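## Task

Take plates B83 and B33 out of plate hotel H1 and drop them into the waste bin WASTE. WASTE has to be standing upright at the end, and every other plate has to be back in its original slot, at home. Anything that stays in place only because the robot is holding it does not count. At the end, open the gripper and move the arm away.

## Robot and tools

Robot: one Doosan M1013 six-joint arm fitted with a Robotiq 2F-140 two-finger gripper. There is only one arm, so every call controls that single hand. The fingers point along the gripper's +z axis and the pads close along its y axis. The reported end_effector_position is the spot between the pads when they are shut. Closed fingertips reach about 33 mm past that spot, fully open ones about 9 mm. While closing, the tips also travel about 24 mm further out from the arm, so leave room above any surface.

Scene frame: the origin is on the table top directly under the arm base. +z is up, and +y is to the left when looking along +x. The reported hand position can be off, more so at long reach. The base may be slightly tilted.

Workspace: hotel H1 has 6 shelves, with slot 1 at the bottom. A plate counts as home when it lies flat on its shelf, short end facing front, and is pushed fully against the back stop. A plate released far short of home may tip off. Each plate's ID is on a label on its front. To read an ID, lay the plate flat in nest RD with well A1 at the corner marked A1. Well A1 sits at the labelled short end, in the corner opposite the labelled long side. The fixed scanner next to RD reports the ID once nothing blocks its view. WASTE is loose and can tip or slide. Release a plate only when the whole plate is inside the bin.

execute_actions(actions): a list of actions that run in order. An empty list returns only the state and images. Each action may contain these keys:
- rows: up to 15 rows. Each row lasts one control step (1/30 s) and holds 9 numbers, each in [-1, 1], in this order: dx, dy, dz, rx, ry, rz, position, force_limit, speed.
- dx, dy, dz, rx, ry, rz: an offset target, not an absolute pose. It is expressed in the gripper's own axes and measured from the hand's measured pose when this action starts. For the first action of a call, that start pose is the last one a result reported. Every row in an action refers back to that same start pose, not to the previous row. A value of 1.0 means 0.6 m of translation or 180 degrees of rotation. rx, ry, rz together form one rotation vector.
- position: an absolute finger command. +1 is fully open (140 mm), about -0.8 is where the pads touch, and -1 closes until something blocks the fingers.
- force_limit: grip force on parts up to 40 mm wide. About 14 N at -1, 60 N at 0, 107 N at +1.
- speed: how fast the gap between the pads changes. About 30 mm/s at -1, 140 at 0, 250 at +1.
- steps: 1 to 450, with at least one per row. The default is 15. After the last row, the arm keeps heading for that row's target and keeps its gripper command. Long moves need enough steps.
- until: stops the action at the first step where all conditions hold. It does not halt motion. Form: {"scanner": {"code": "b83"}}, or a comparison such as {"scanner": {"reads": [">", 0]}}. A number always needs a comparison (=, !=, <, <=, >, >=). Any out-of-range value or unknown name makes the whole call be refused.

Motion limits: each step, the commanded pose is clipped to within 70 mm and 16 degrees of the measured pose. If position and orientation can't both be reached, position wins. Don't rely on a hold to complete a move that was cut short; send the rest of it. For gentle motion, ramp the offset gradually. Adding 0.01 per row equals 6 mm per step, 0.18 m/s. Sudden starts can shake a held plate loose. The robot holds your last command while you think.

Result lines: pose (position in m, end_effector_quat_wxyz) and velocities. "Hand target" is where the controller is currently driving. "pose unreachable" means the clearance check changed or blocked the target; the arm then stops soon after. Joint positions are listed from base to wrist. position_measured is in counts, with 3 fully open and 230 pads touching. object_status: 0 moving, 1 blocked while opening, 2 blocked while closing (a good grip), 3 reached the command or pads touching (a thin part may still be held). To squeeze harder while status is 2, raise force_limit and change position slightly, for example from -1 to -0.98. Scanner fields: code (lower-case ID or no_read) and reads (number of times code went from no_read to an ID).

Faults to avoid: a torque fault (load limits in N m: waist 319, shoulder 319, elbow 150, wrist joints 42.3 each, including the held load), or an outside force of 144 N or more. Either one stops the arm for 10 s, skips the rest of the call, and lets the arm yield. MOTOR HOT warns of heating under load; an OVER-TEMPERATURE FAULT brakes the arm until it cools. Avoid drops, slips, slams and hard pushes. Don't tip WASTE or knock anything off the table, which ends the scene. Occasional brief tugs on held parts or pushes on loose objects can happen.

zoom_image(camera, region): a closer view of [x0, y0, x1, y1] pixels, at most 504x504, from cam_head_left (896x504), cam_head_right (896x504) or cam_wrist (616x616 fisheye).

read_manual(section): returns the licence texts only.

finished_scene(scene): ends scene 1 or 2 permanently and reports success. Call it only once the plates are discarded, the others are home, the gripper is open and the arm is clear.

Each tool is called after "Emit:" as name(argument=value, ...) on one line, values as JSON.

## Session

Emit:
execute_actions(actions=[])

Scene clock: 0.00 s.
end_effector_position=(+0.5154, -0.3846, +0.3129) position_measured=3 object_status=3 end_effector_quat_wxyz=(-0.335, +0.351, +0.594, -0.642) end_effector_velocity=(+0.001, +0.001, +0.000) end_effector_angular_velocity=(-0.001, -0.001, +0.002)
Joint positions: [-0.321  0.756  1.588 -1.057  2.09  -0.637]
Joint velocities: [ 0.001 -0.    -0.    -0.    -0.001  0.001]
Hand target: +0.515, -0.385, +0.313; -0.335, +0.351, +0.594, -0.642
scanner: code=no_read reads=0

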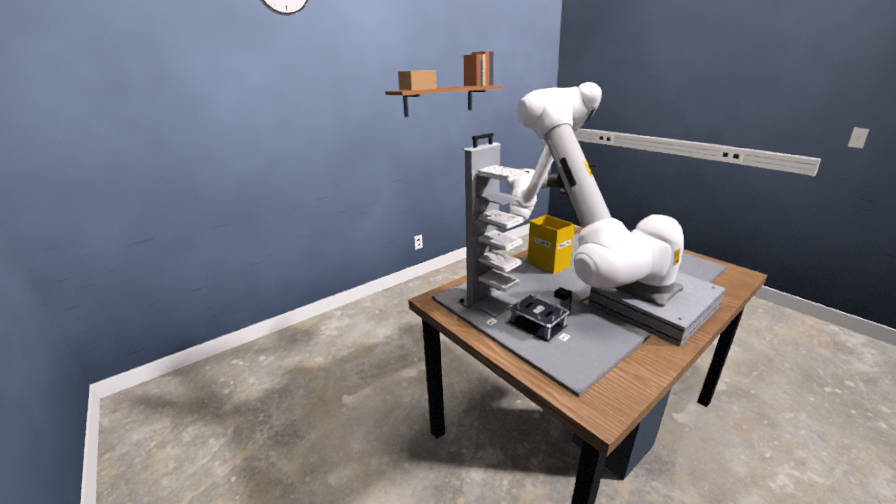

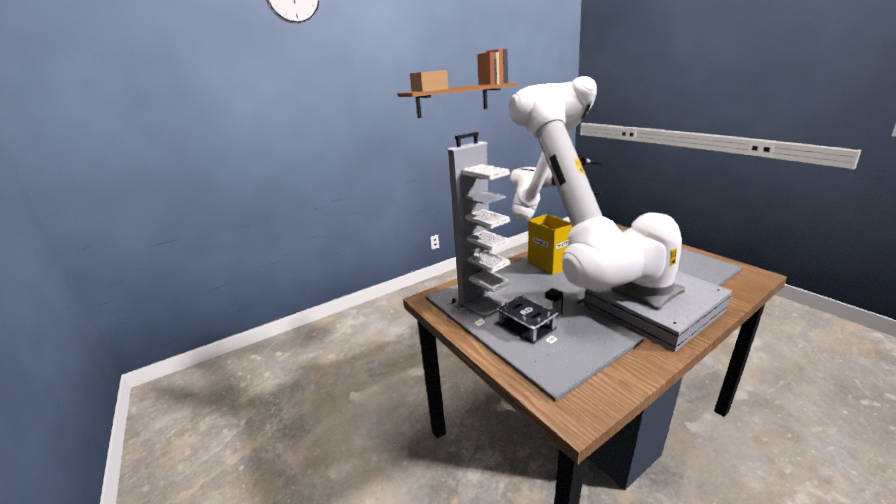

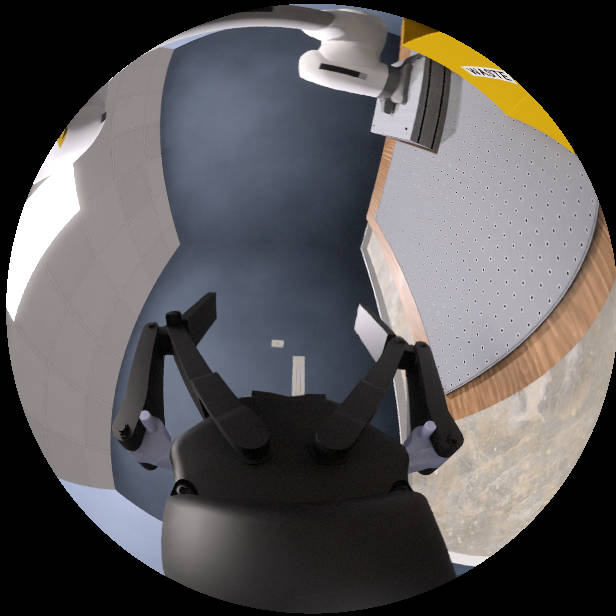

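Emit:
zoom_image(camera="cam_head_left", region=[430, 120, 630, 360])

Emit:
zoom_image(camera="cam_head_right", region=[430, 120, 630, 360])

Region (430, 120, 630, 360) of cam_head_left's 896x504 image, scaled by 2.100, with more detail than that image has.

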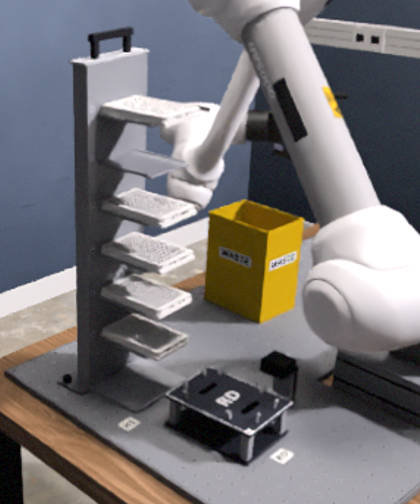

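Region (430, 120, 630, 360) of cam_head_right's 896x504 image, scaled by 2.100, with more detail than that image has.

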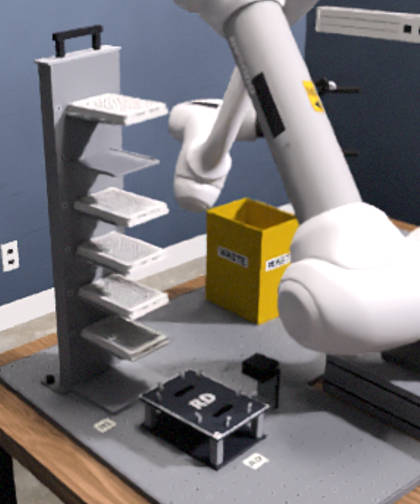

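Emit:
execute_actions(actions=[{"rows":[[0.448,-0.733,0.547,0,0,-0.5,1,0,0]],"steps":90},{"rows":[[0,0.04,-0.358,0.222,0,0,1,0,0]],"steps":30},{"rows":[[0,0.04,-0.358,0.222,0,0,1,0,0]],"steps":30},{"rows":[[0,0.04,-0.358,0.222,0,0,1,0,0]],"steps":40}])

Scene clock: 24.37 s.
end_effector_position=(+0.2116, +0.2332, +0.7146) position_measured=3 object_status=3 end_effector_quat_wxyz=(+0.197, +0.684, -0.149, +0.687) end_effector_velocity=(-0.001, +0.001, -0.000) end_effector_angular_velocity=(-0.002, +0.000, +0.001)
Joint positions: [ 1.671 -0.262  2.041 -1.44   2.17  -2.947]
Joint velocities: [ 0.002  0.001 -0.     0.     0.    -0.001]
Hand target: +0.212, +0.233, +0.715; +0.197, +0.684, -0.149, +0.687
Off the commanded pose: 0.001 m, 0 deg.
scanner: code=no_read reads=0
camera_calibration (this result's frames):
cam_wrist: T_world_to_cam=[[-0.582738, -0.799738, 0.144348, 0.183572], [-0.330129, 0.0706554, -0.941288, 0.733434], [0.742584, -0.596177, -0.30519, 0.380801], [0, 0, 0, 1]] pos_world=[0.066325, 0.322013, 0.780091]

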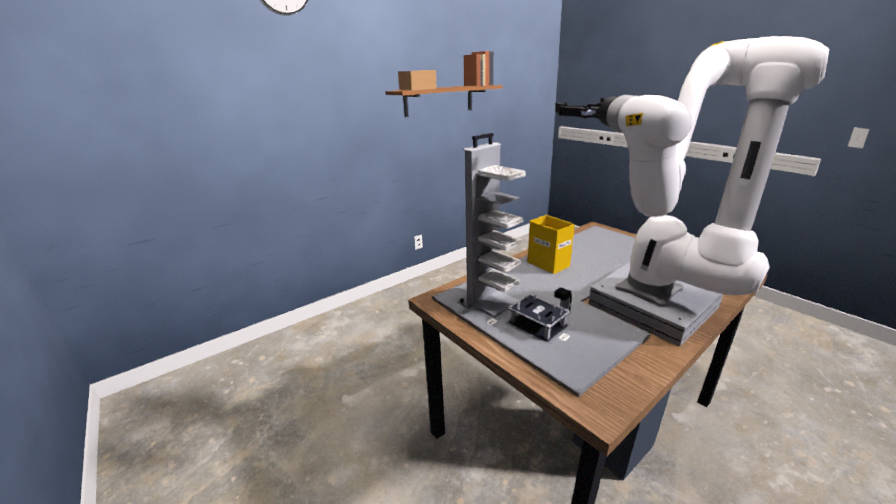

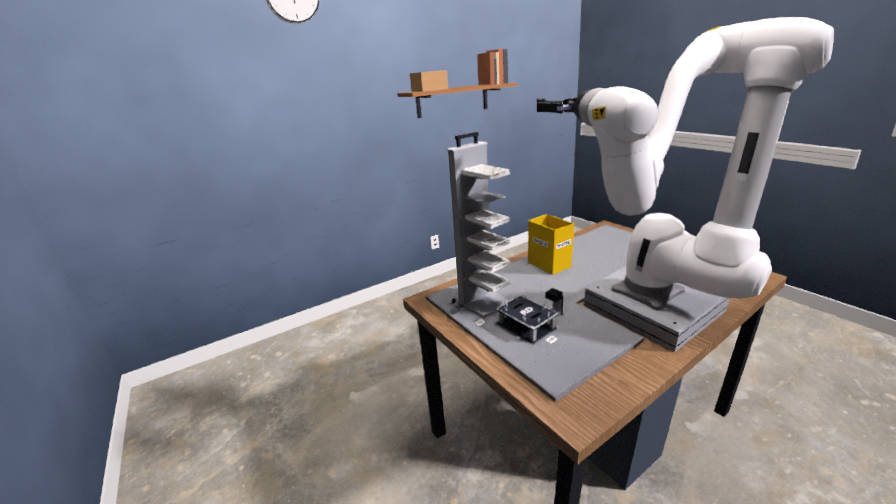

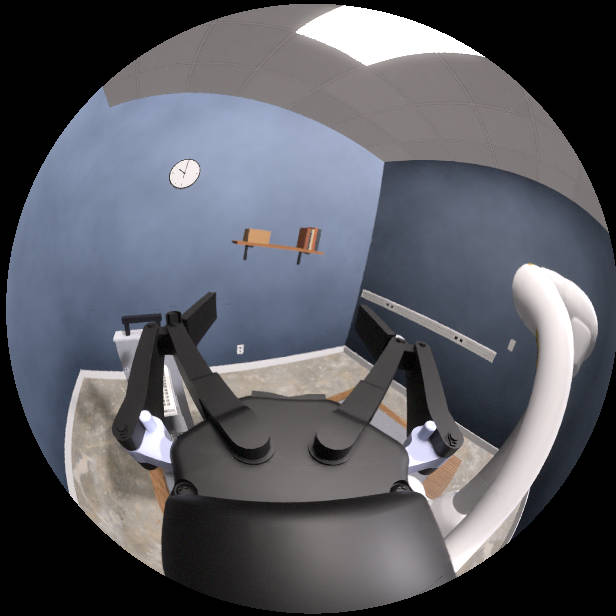

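Emit:
execute_actions(actions=[{"rows":[[-0.51,-0.18,-0.147,0.157,-0.001,0.022,1,0,0]],"steps":60}])

Emit:
zoom_image(camera="cam_wrist", region=[200, 150, 420, 410])

Scene clock: 30.87 s.
end_effector_position=(+0.1812, +0.3493, +0.4008) position_measured=3 object_status=3 end_effector_quat_wxyz=(-0.000, +0.706, +0.000, +0.708) end_effector_velocity=(+0.000, +0.000, -0.001) end_effector_angular_velocity=(-0.003, -0.001, -0.002)
Joint positions: [ 1.874  0.054  2.434 -1.313  1.764 -2.182]
Joint velocities: [-0.002  0.003 -0.     0.    -0.    -0.   ]
Hand target: +0.181, +0.349, +0.401; -0.000, +0.706, +0.000, +0.708
Off the commanded pose: 0.000 m, 0 deg.
scanner: code=no_read reads=0
camera_calibration (this result's frames):
cam_wrist: T_world_to_cam=[[-0.1314, -0.98786, 0.0828683, 0.312523], [-0.342199, -0.0332554, -0.939039, 0.457373], [0.930395, -0.151747, -0.333675, 0.198924], [0, 0, 0, 1]] pos_world=[0.0125, 0.354126, 0.469969]

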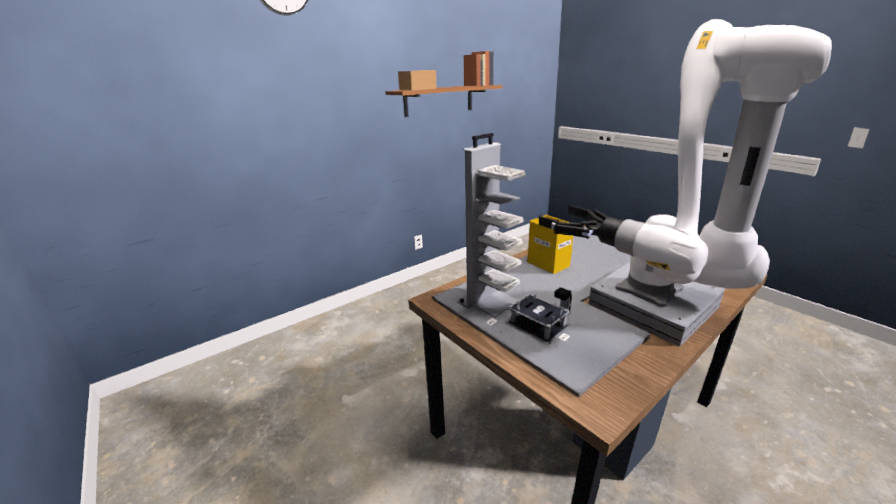

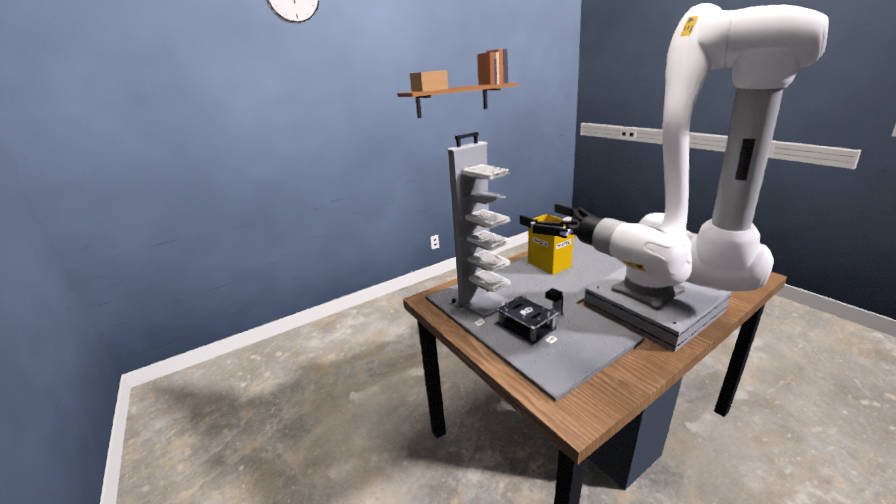

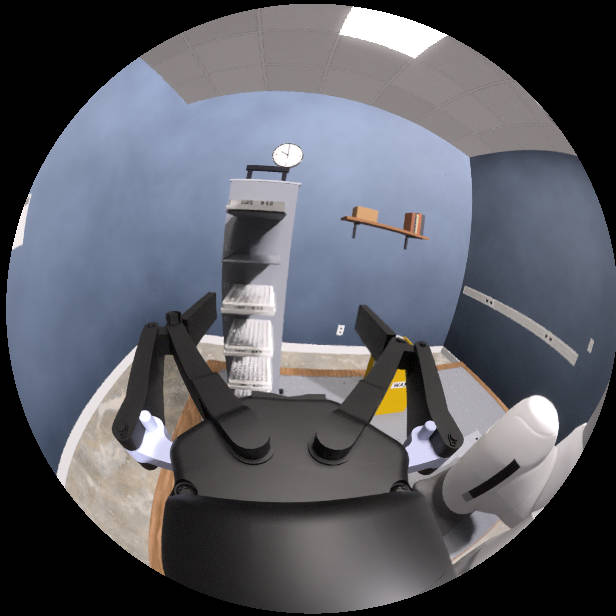

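Region (200, 150, 420, 410) of cam_wrist's 616x616 image, scaled by 1.938, with more detail than that image has; it fills the left 426 columns of this view, and the rest is white.

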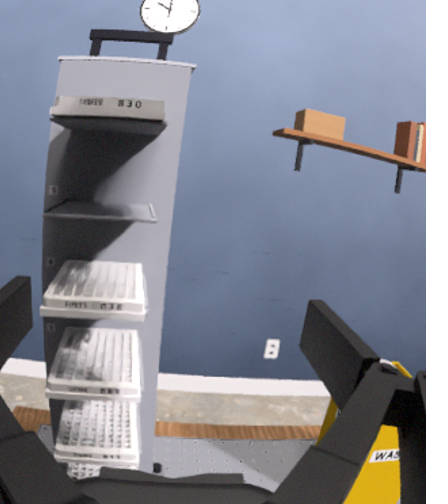

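Emit:
execute_actions(actions=[{"rows":[[-0.2,-0.092,0.03,0,0,0,1,0,0]],"steps":35}])

Emit:
zoom_image(camera="cam_wrist", region=[180, 150, 400, 410])

Scene clock: 37.13 s.
end_effector_position=(+0.1991, +0.4046, +0.2809) position_measured=3 object_status=3 end_effector_quat_wxyz=(-0.000, +0.706, +0.000, +0.708) end_effector_velocity=(+0.000, +0.000, -0.001) end_effector_angular_velocity=(-0.000, +0.000, -0.000)
Joint positions: [ 1.791  0.367  2.412 -1.348  1.655 -1.908]
Joint velocities: [-0.     0.002 -0.     0.    -0.001  0.001]
Hand target: +0.199, +0.405, +0.281; -0.000, +0.706, +0.000, +0.708
Off the commanded pose: 0.000 m, 0 deg.
scanner: code=no_read reads=0
camera_calibration (this result's frames):
cam_wrist: T_world_to_cam=[[-0.130988, -0.987916, 0.0828505, 0.379391], [-0.341994, -0.0334119, -0.939108, 0.352838], [0.930528, -0.151347, -0.333485, 0.150363], [0, 0, 0, 1]] pos_world=[0.0304474, 0.409352, 0.350064]

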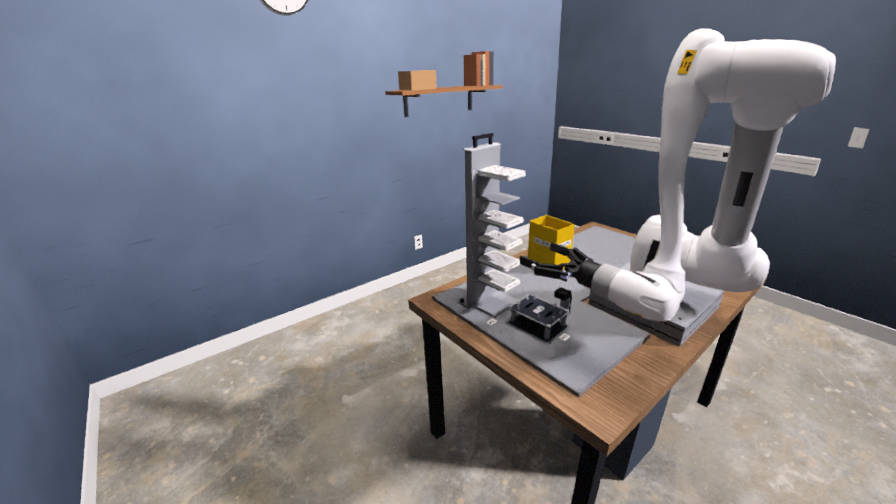

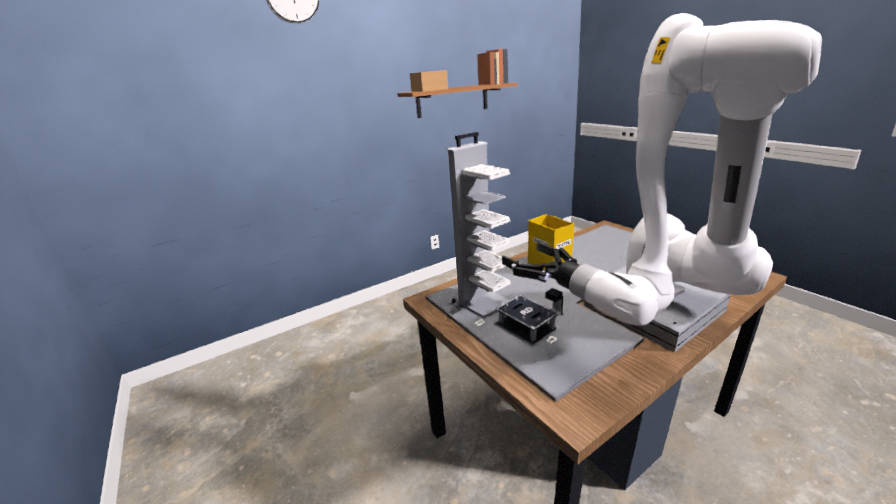

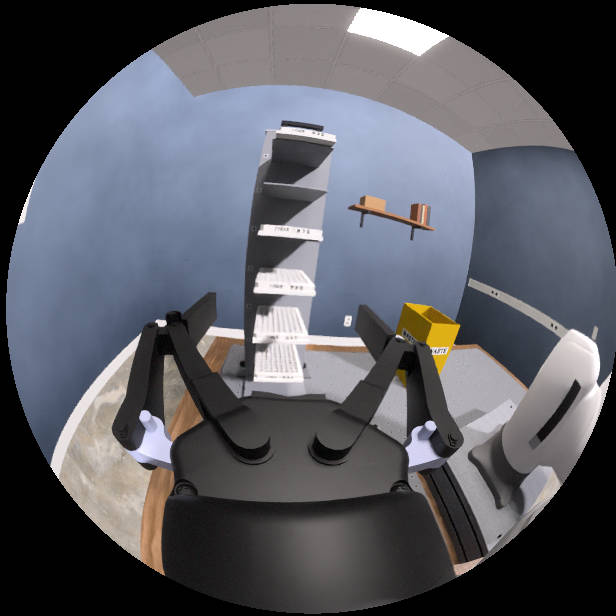

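Region (180, 150, 400, 410) of cam_wrist's 616x616 image, scaled by 1.938, with more detail than that image has; it fills the left 426 columns of this view, and the rest is white.

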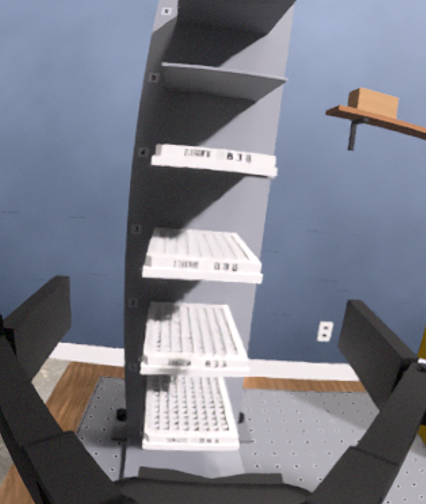

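Emit:
zoom_image(camera="cam_wrist", region=[240, 215, 340, 305])

Emit:
zoom_image(camera="cam_wrist", region=[240, 300, 340, 390])

Region (240, 215, 340, 305) of cam_wrist's 616x616 image, scaled by 5.040, with more detail than that image has; it fills the top 454 rows of this view, and the rest is white.

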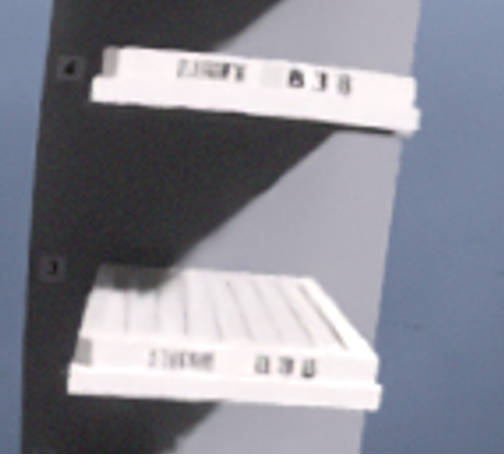

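Region (240, 300, 340, 390) of cam_wrist's 616x616 image, scaled by 5.040, with more detail than that image has; it fills the top 454 rows of this view, and the rest is white.

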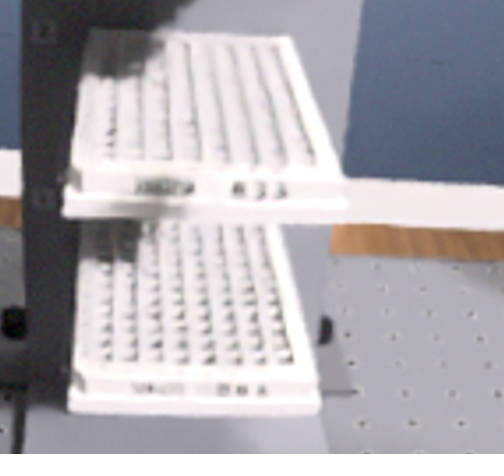

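Emit:
execute_actions(actions=[{"rows":[[-0.125,0,0.1,0.011,0,0,0.7,0,0]],"steps":35}])

Emit:
zoom_image(camera="cam_wrist", region=[190, 220, 390, 400])

Emit:
zoom_image(camera="cam_head_left", region=[450, 200, 690, 360])

Scene clock: 50.13 s.
end_effector_position=(+0.2591, +0.4047, +0.2060) position_measured=41 object_status=3 end_effector_quat_wxyz=(-0.013, +0.706, +0.013, +0.708) end_effector_velocity=(-0.000, +0.000, -0.001) end_effector_angular_velocity=(-0.003, -0.001, +0.001)
Joint positions: [ 1.65   0.533  2.464 -1.51   1.581 -1.699]
Joint velocities: [ 0.     0.002  0.    -0.     0.    -0.001]
Hand target: +0.259, +0.405, +0.206; -0.013, +0.706, +0.013, +0.708
Off the commanded pose: 0.000 m, 0 deg.
scanner: code=no_read reads=0
camera_calibration (this result's frames):
cam_wrist: T_world_to_cam=[[-0.0964379, -0.991884, 0.0828663, 0.386269], [-0.340539, -0.04535, -0.939136, 0.307505], [0.935272, -0.118787, -0.333402, 0.0551518], [0, 0, 0, 1]] pos_world=[0.0903868, 0.403631, 0.275168]

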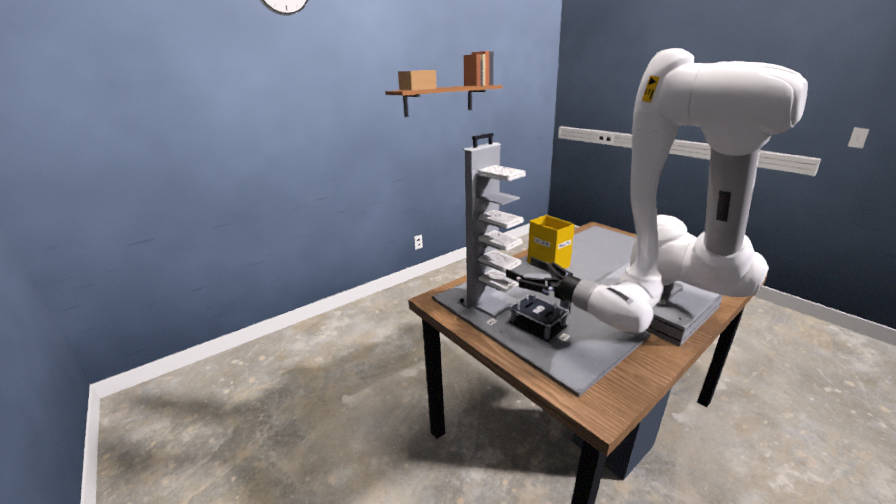

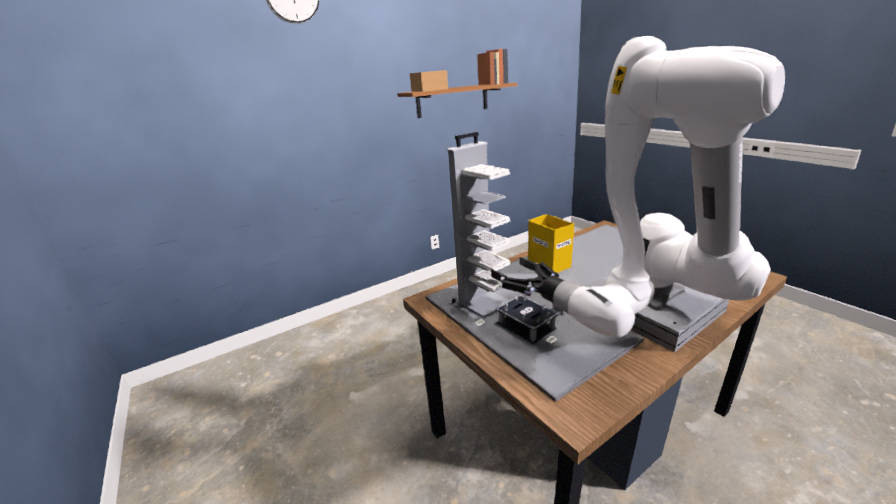

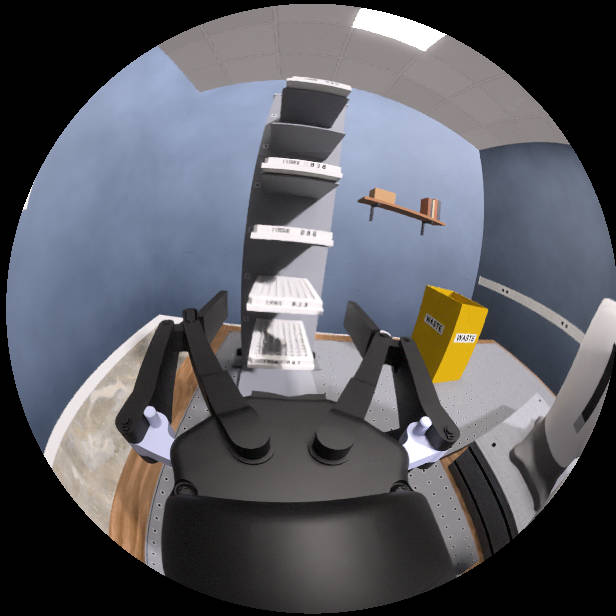

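Region (190, 220, 390, 400) of cam_wrist's 616x616 image, scaled by 2.520, with more detail than that image has; it fills the top 454 rows of this view, and the rest is white.

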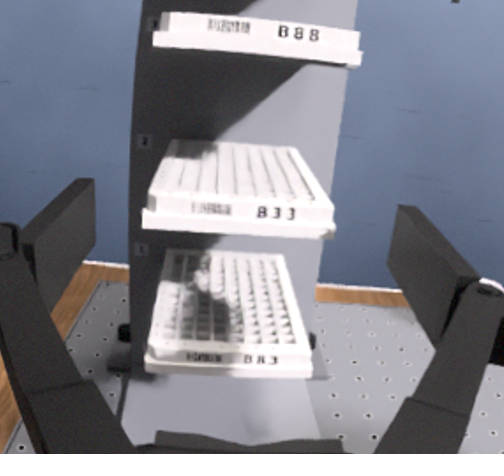

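Region (450, 200, 690, 360) of cam_head_left's 896x504 image, scaled by 2.100, with more detail than that image has.

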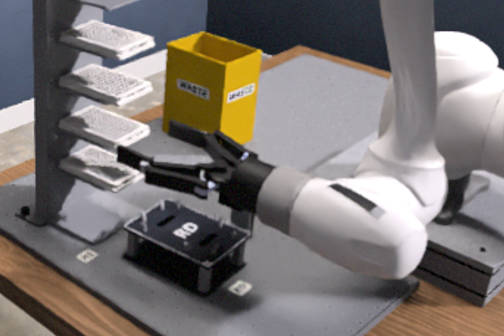

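Emit:
execute_actions(actions=[{"rows":[[-0.007,-0.002,0.04,0,0,0,0.7,0,0],[-0.007,-0.002,0.08,0,0,0,0.7,0,0],[-0.007,-0.002,0.16,0,0,0,0.7,0,0]],"steps":30}])

Emit:
zoom_image(camera="cam_head_left", region=[450, 220, 610, 330])

Scene clock: 55.50 s.
end_effector_position=(+0.3550, +0.4094, +0.2020) position_measured=41 object_status=3 end_effector_quat_wxyz=(-0.013, +0.706, +0.013, +0.708) end_effector_velocity=(+0.000, -0.000, -0.000) end_effector_angular_velocity=(+0.001, -0.001, -0.001)
Joint positions: [ 1.407  0.543  2.466 -1.751  1.548 -1.685]
Joint velocities: [-0.001  0.001 -0.     0.     0.001  0.002]
Hand target: +0.355, +0.409, +0.202; -0.013, +0.706, +0.013, +0.708
Off the commanded pose: 0.000 m, 0 deg.
scanner: code=no_read reads=0
camera_calibration (this result's frames):
cam_wrist: T_world_to_cam=[[-0.0964138, -0.991886, 0.0828638, 0.400472], [-0.340428, -0.0453698, -0.939175, 0.336487], [0.935314, -0.118759, -0.333292, -0.035339], [0, 0, 0, 1]] pos_world=[0.186214, 0.408292, 0.271058]

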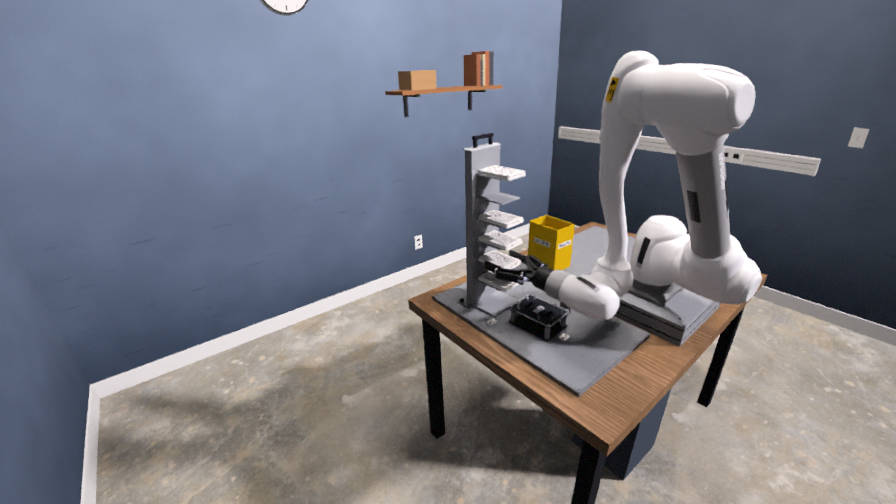

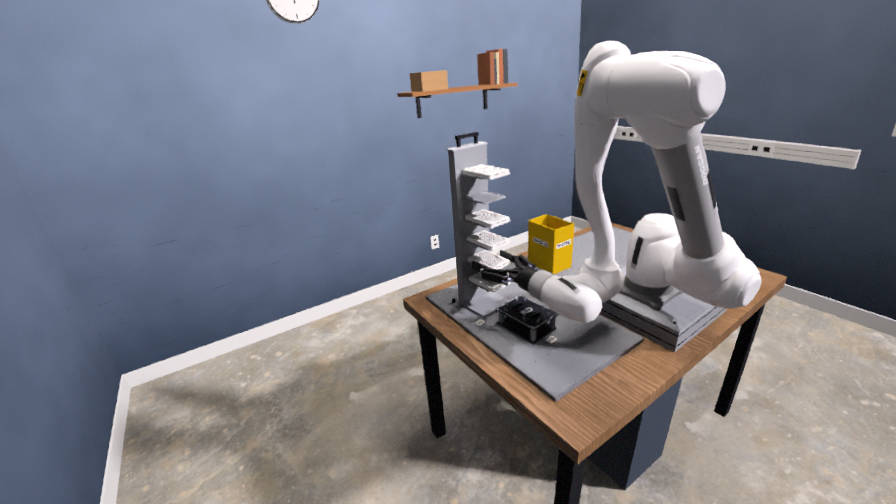

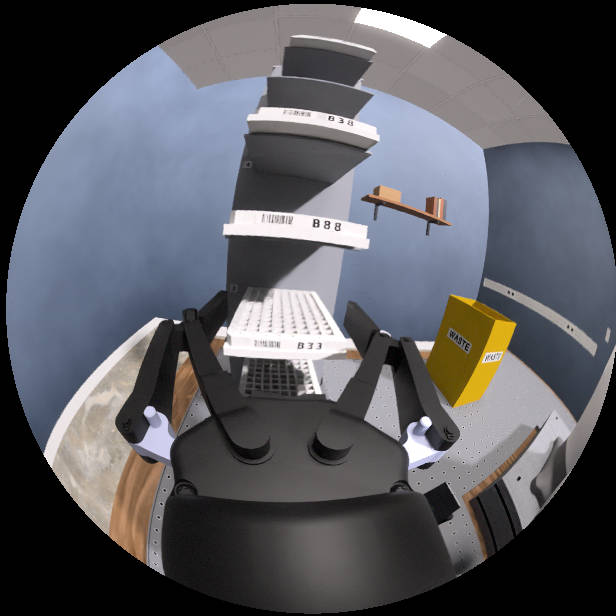

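Region (450, 220, 610, 330) of cam_head_left's 896x504 image, scaled by 3.150, with more detail than that image has; it fills the top 346 rows of this view, and the rest is white.

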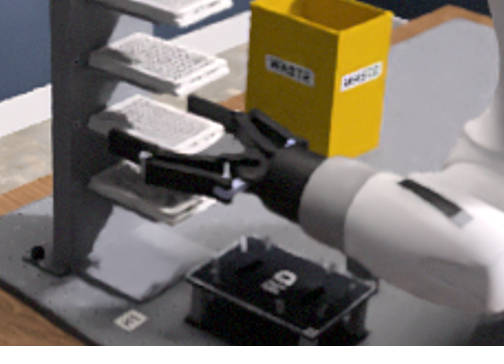

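Emit:
execute_actions(actions=[{"rows":[[0,0,-0.025,0,0,0,0.7,0,0]],"steps":10},{"rows":[[0,0,0,0,0,0,-1,0,-0.5]],"steps":25},{"rows":[[0.004,0,0,0,0,0,-1,0,-0.5],[0.008,0,0,0,0,0,-1,0,-0.5],[0.008,0,-0.01,0,0,0,-1,0,-0.5],[0.008,0,-0.03,0,0,0,-1,0,-0.5],[0.008,0,-0.05,0,0,0,-1,0,-0.5],[0.008,0,-0.08,0,0,0,-1,0,-0.5],[0.008,0,-0.11,0,0,0,-1,0,-0.5],[0.008,0,-0.25,0,0,0,-1,0,-0.5]],"steps":40}])

Emit:
zoom_image(camera="cam_head_right", region=[490, 190, 650, 300])

Scene clock: 61.73 s.
end_effector_position=(+0.1902, +0.4035, +0.2066) position_measured=105 object_status=2 end_effector_quat_wxyz=(-0.013, +0.706, +0.013, +0.708) end_effector_velocity=(+0.000, -0.000, +0.000) end_effector_angular_velocity=(-0.002, -0.000, +0.000)
Joint positions: [ 1.819  0.538  2.432 -1.344  1.61  -1.721]
Joint velocities: [-0.    -0.001  0.    -0.     0.    -0.002]
Hand target: +0.190, +0.404, +0.207; -0.013, +0.706, +0.013, +0.708
Off the commanded pose: 0.000 m, 0 deg.
scanner: code=no_read reads=0
camera_calibration (this result's frames):
cam_wrist: T_world_to_cam=[[-0.0962566, -0.991918, 0.0826593, 0.378399], [-0.340601, -0.0452073, -0.93912, 0.284396], [0.935268, -0.11855, -0.333497, 0.11963], [0, 0, 0, 1]] pos_world=[0.0214029, 0.40238, 0.2757]

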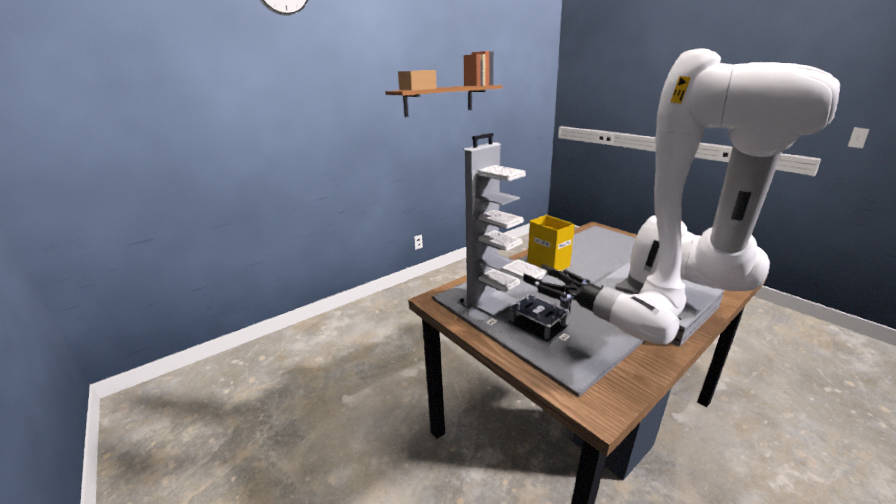

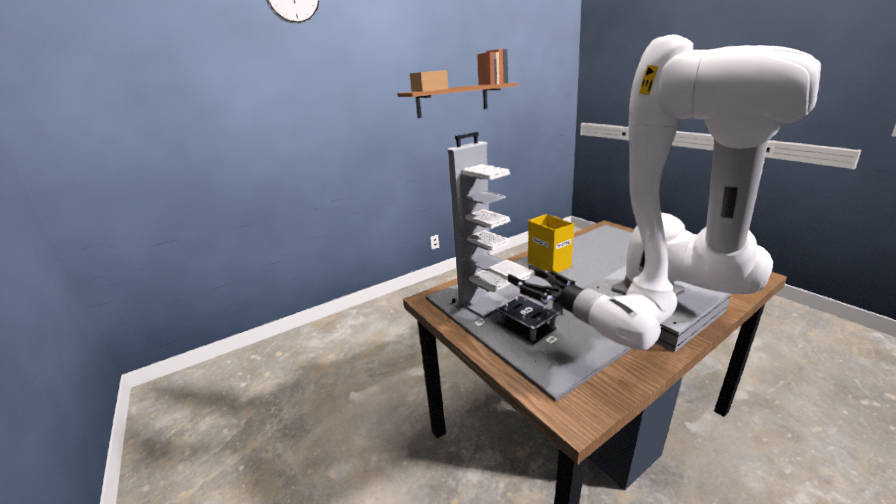

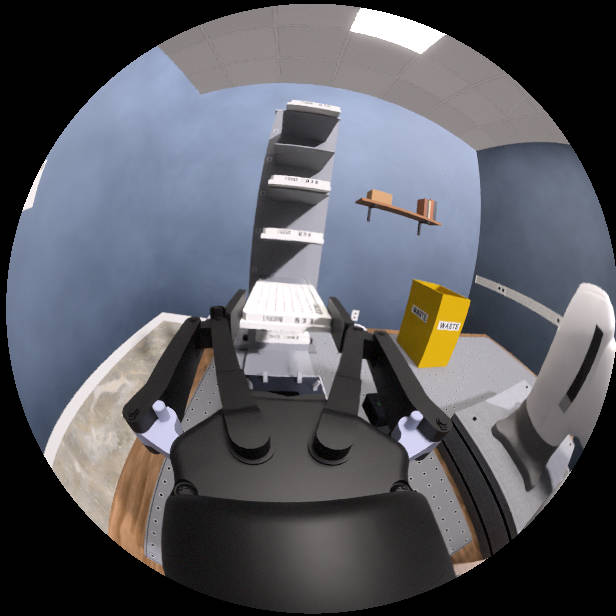

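Region (490, 190, 650, 300) of cam_head_right's 896x504 image, scaled by 3.150, with more detail than that image has; it fills the top 346 rows of this view, and the rest is white.

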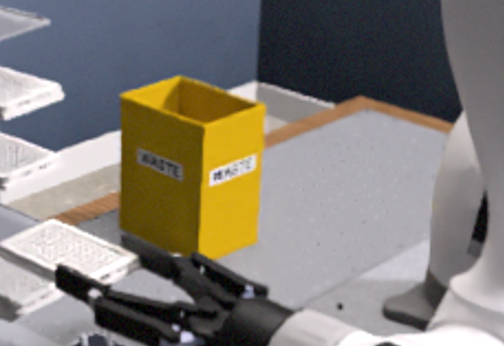

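Emit:
execute_actions(actions=[{"rows":[[0.01,0,-0.02,0,0,0,-1,0,0],[0.03,0,-0.04,0,0,0,-1,0,0],[0.06,0,-0.04,0,0,0,-1,0,0],[0.1,0,-0.04,0,0,0,-1,0,0],[0.35,0.05,-0.04,0,0,0,-1,0,0]],"steps":32},{"rows":[[0,0.25,0,0,-0.5,0,-1,0,0]],"steps":50},{"rows":[[0.55,0.51,0,0,0,0.511,-1,0,0]],"steps":60}])

Scene clock: 74.50 s.
end_effector_position=(+0.5123, -0.0706, +0.4171) position_measured=105 object_status=2 end_effector_quat_wxyz=(+0.000, +0.707, -0.707, +0.001) end_effector_velocity=(+0.000, +0.000, -0.001) end_effector_angular_velocity=(+0.001, +0.001, +0.001)
Joint positions: [-0.243 -0.049  1.806  0.016  1.39  -3.369]
Joint velocities: [-0.     0.001  0.     0.001 -0.    -0.001]
Hand target: +0.512, -0.071, +0.417; +0.000, +0.707, -0.707, +0.001
Off the commanded pose: 0.001 m, 0 deg.
scanner: code=no_read reads=0
camera_calibration (this result's frames):
cam_wrist: T_world_to_cam=[[-0.98784, -0.083414, 0.131206, 0.422315], [-0.0336388, 0.938574, 0.343434, -0.0523064], [-0.151793, 0.334845, -0.929967, 0.670043], [0, 0, 0, 1]] pos_world=[0.517128, -0.14004, 0.585671]

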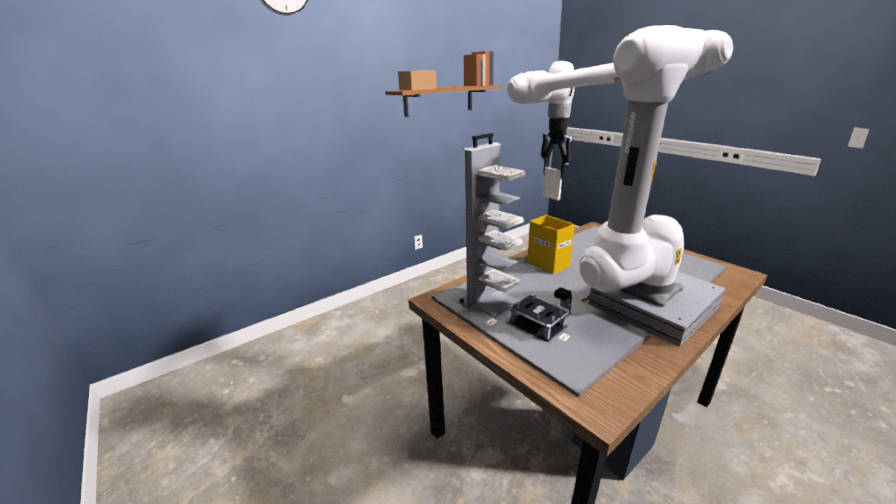

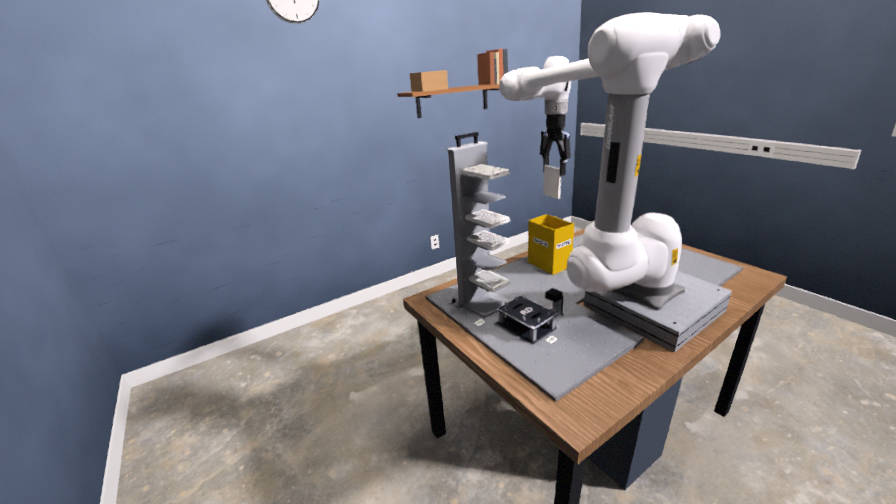

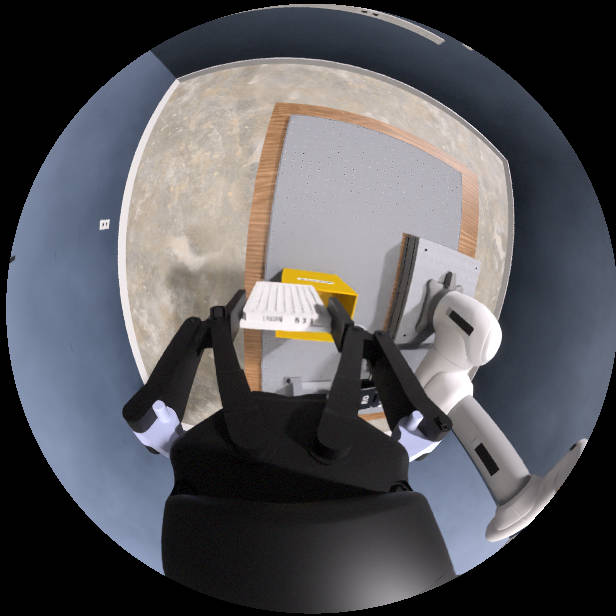

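Emit:
execute_actions(actions=[{"rows":[[-0.03,0.03,0,0,0,0,-1,0,0],[-0.1,0.095,0.03,0,0,0,-1,0,0]],"steps":25}])

Emit:
zoom_image(camera="cam_wrist", region=[180, 220, 400, 400])

Emit:
zoom_image(camera="cam_head_left", region=[490, 130, 650, 290])

Scene clock: 82.97 s.
end_effector_position=(+0.4552, -0.0108, +0.3989) position_measured=105 object_status=2 end_effector_quat_wxyz=(+0.000, +0.707, -0.707, +0.001) end_effector_velocity=(-0.000, -0.001, -0.000) end_effector_angular_velocity=(-0.001, +0.001, -0.000)
Joint positions: [-0.141 -0.148  1.925  0.016  1.369 -3.268]
Joint velocities: [-0.002  0.001  0.    -0.001  0.    -0.001]
Hand target: +0.455, -0.011, +0.399; +0.000, +0.707, -0.707, +0.001
Off the commanded pose: 0.000 m, 0 deg.
scanner: code=no_read reads=0
camera_calibration (this result's frames):
cam_wrist: T_world_to_cam=[[-0.987842, -0.0833936, 0.1312, 0.373376], [-0.0336402, 0.938616, 0.343319, -0.104072], [-0.151777, 0.334732, -0.93001, 0.62442], [0, 0, 0, 1]] pos_world=[0.460108, -0.0801927, 0.56746]

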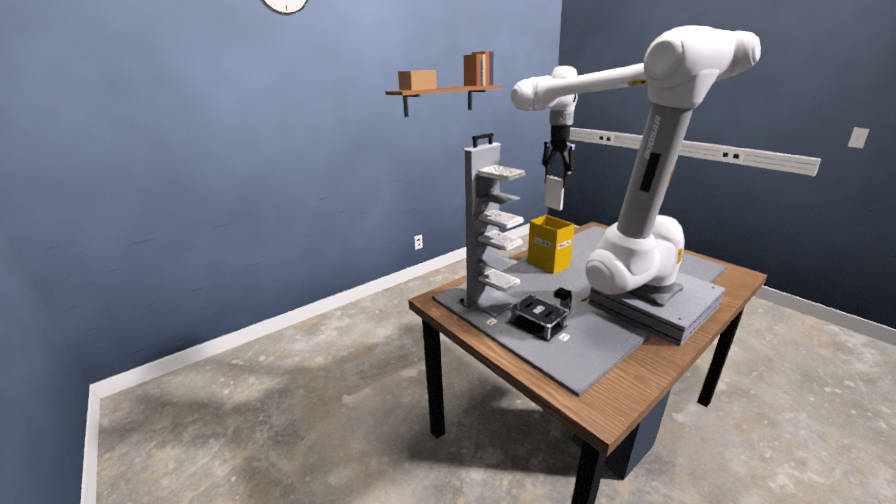

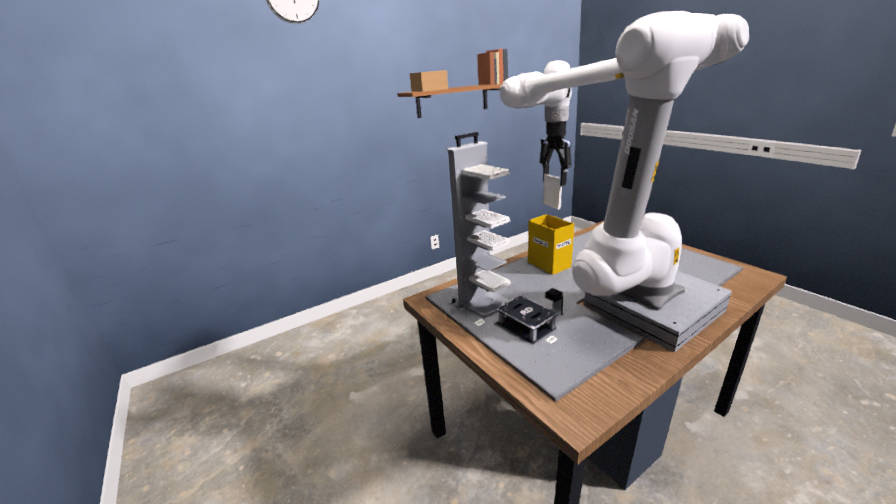

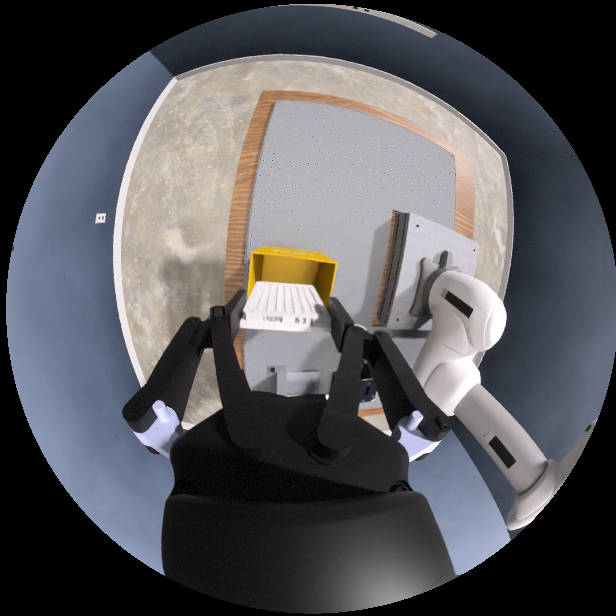

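Region (180, 220, 400, 400) of cam_wrist's 616x616 image, scaled by 2.291, with more detail than that image has; it fills the top 412 rows of this view, and the rest is white.

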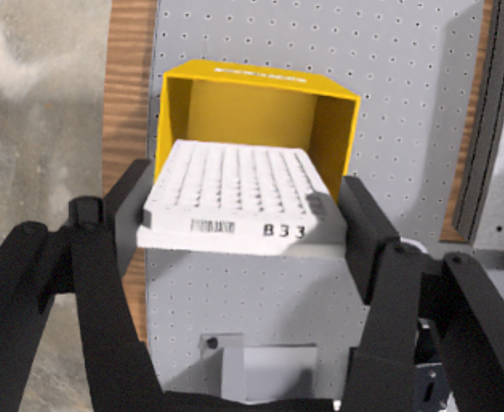

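Region (490, 130, 650, 290) of cam_head_left's 896x504 image, scaled by 3.150, with more detail than that image has.

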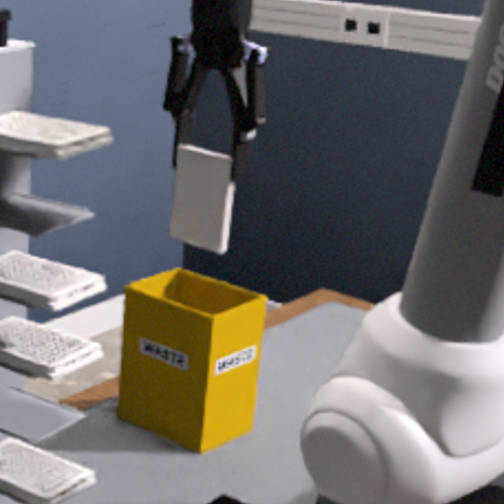

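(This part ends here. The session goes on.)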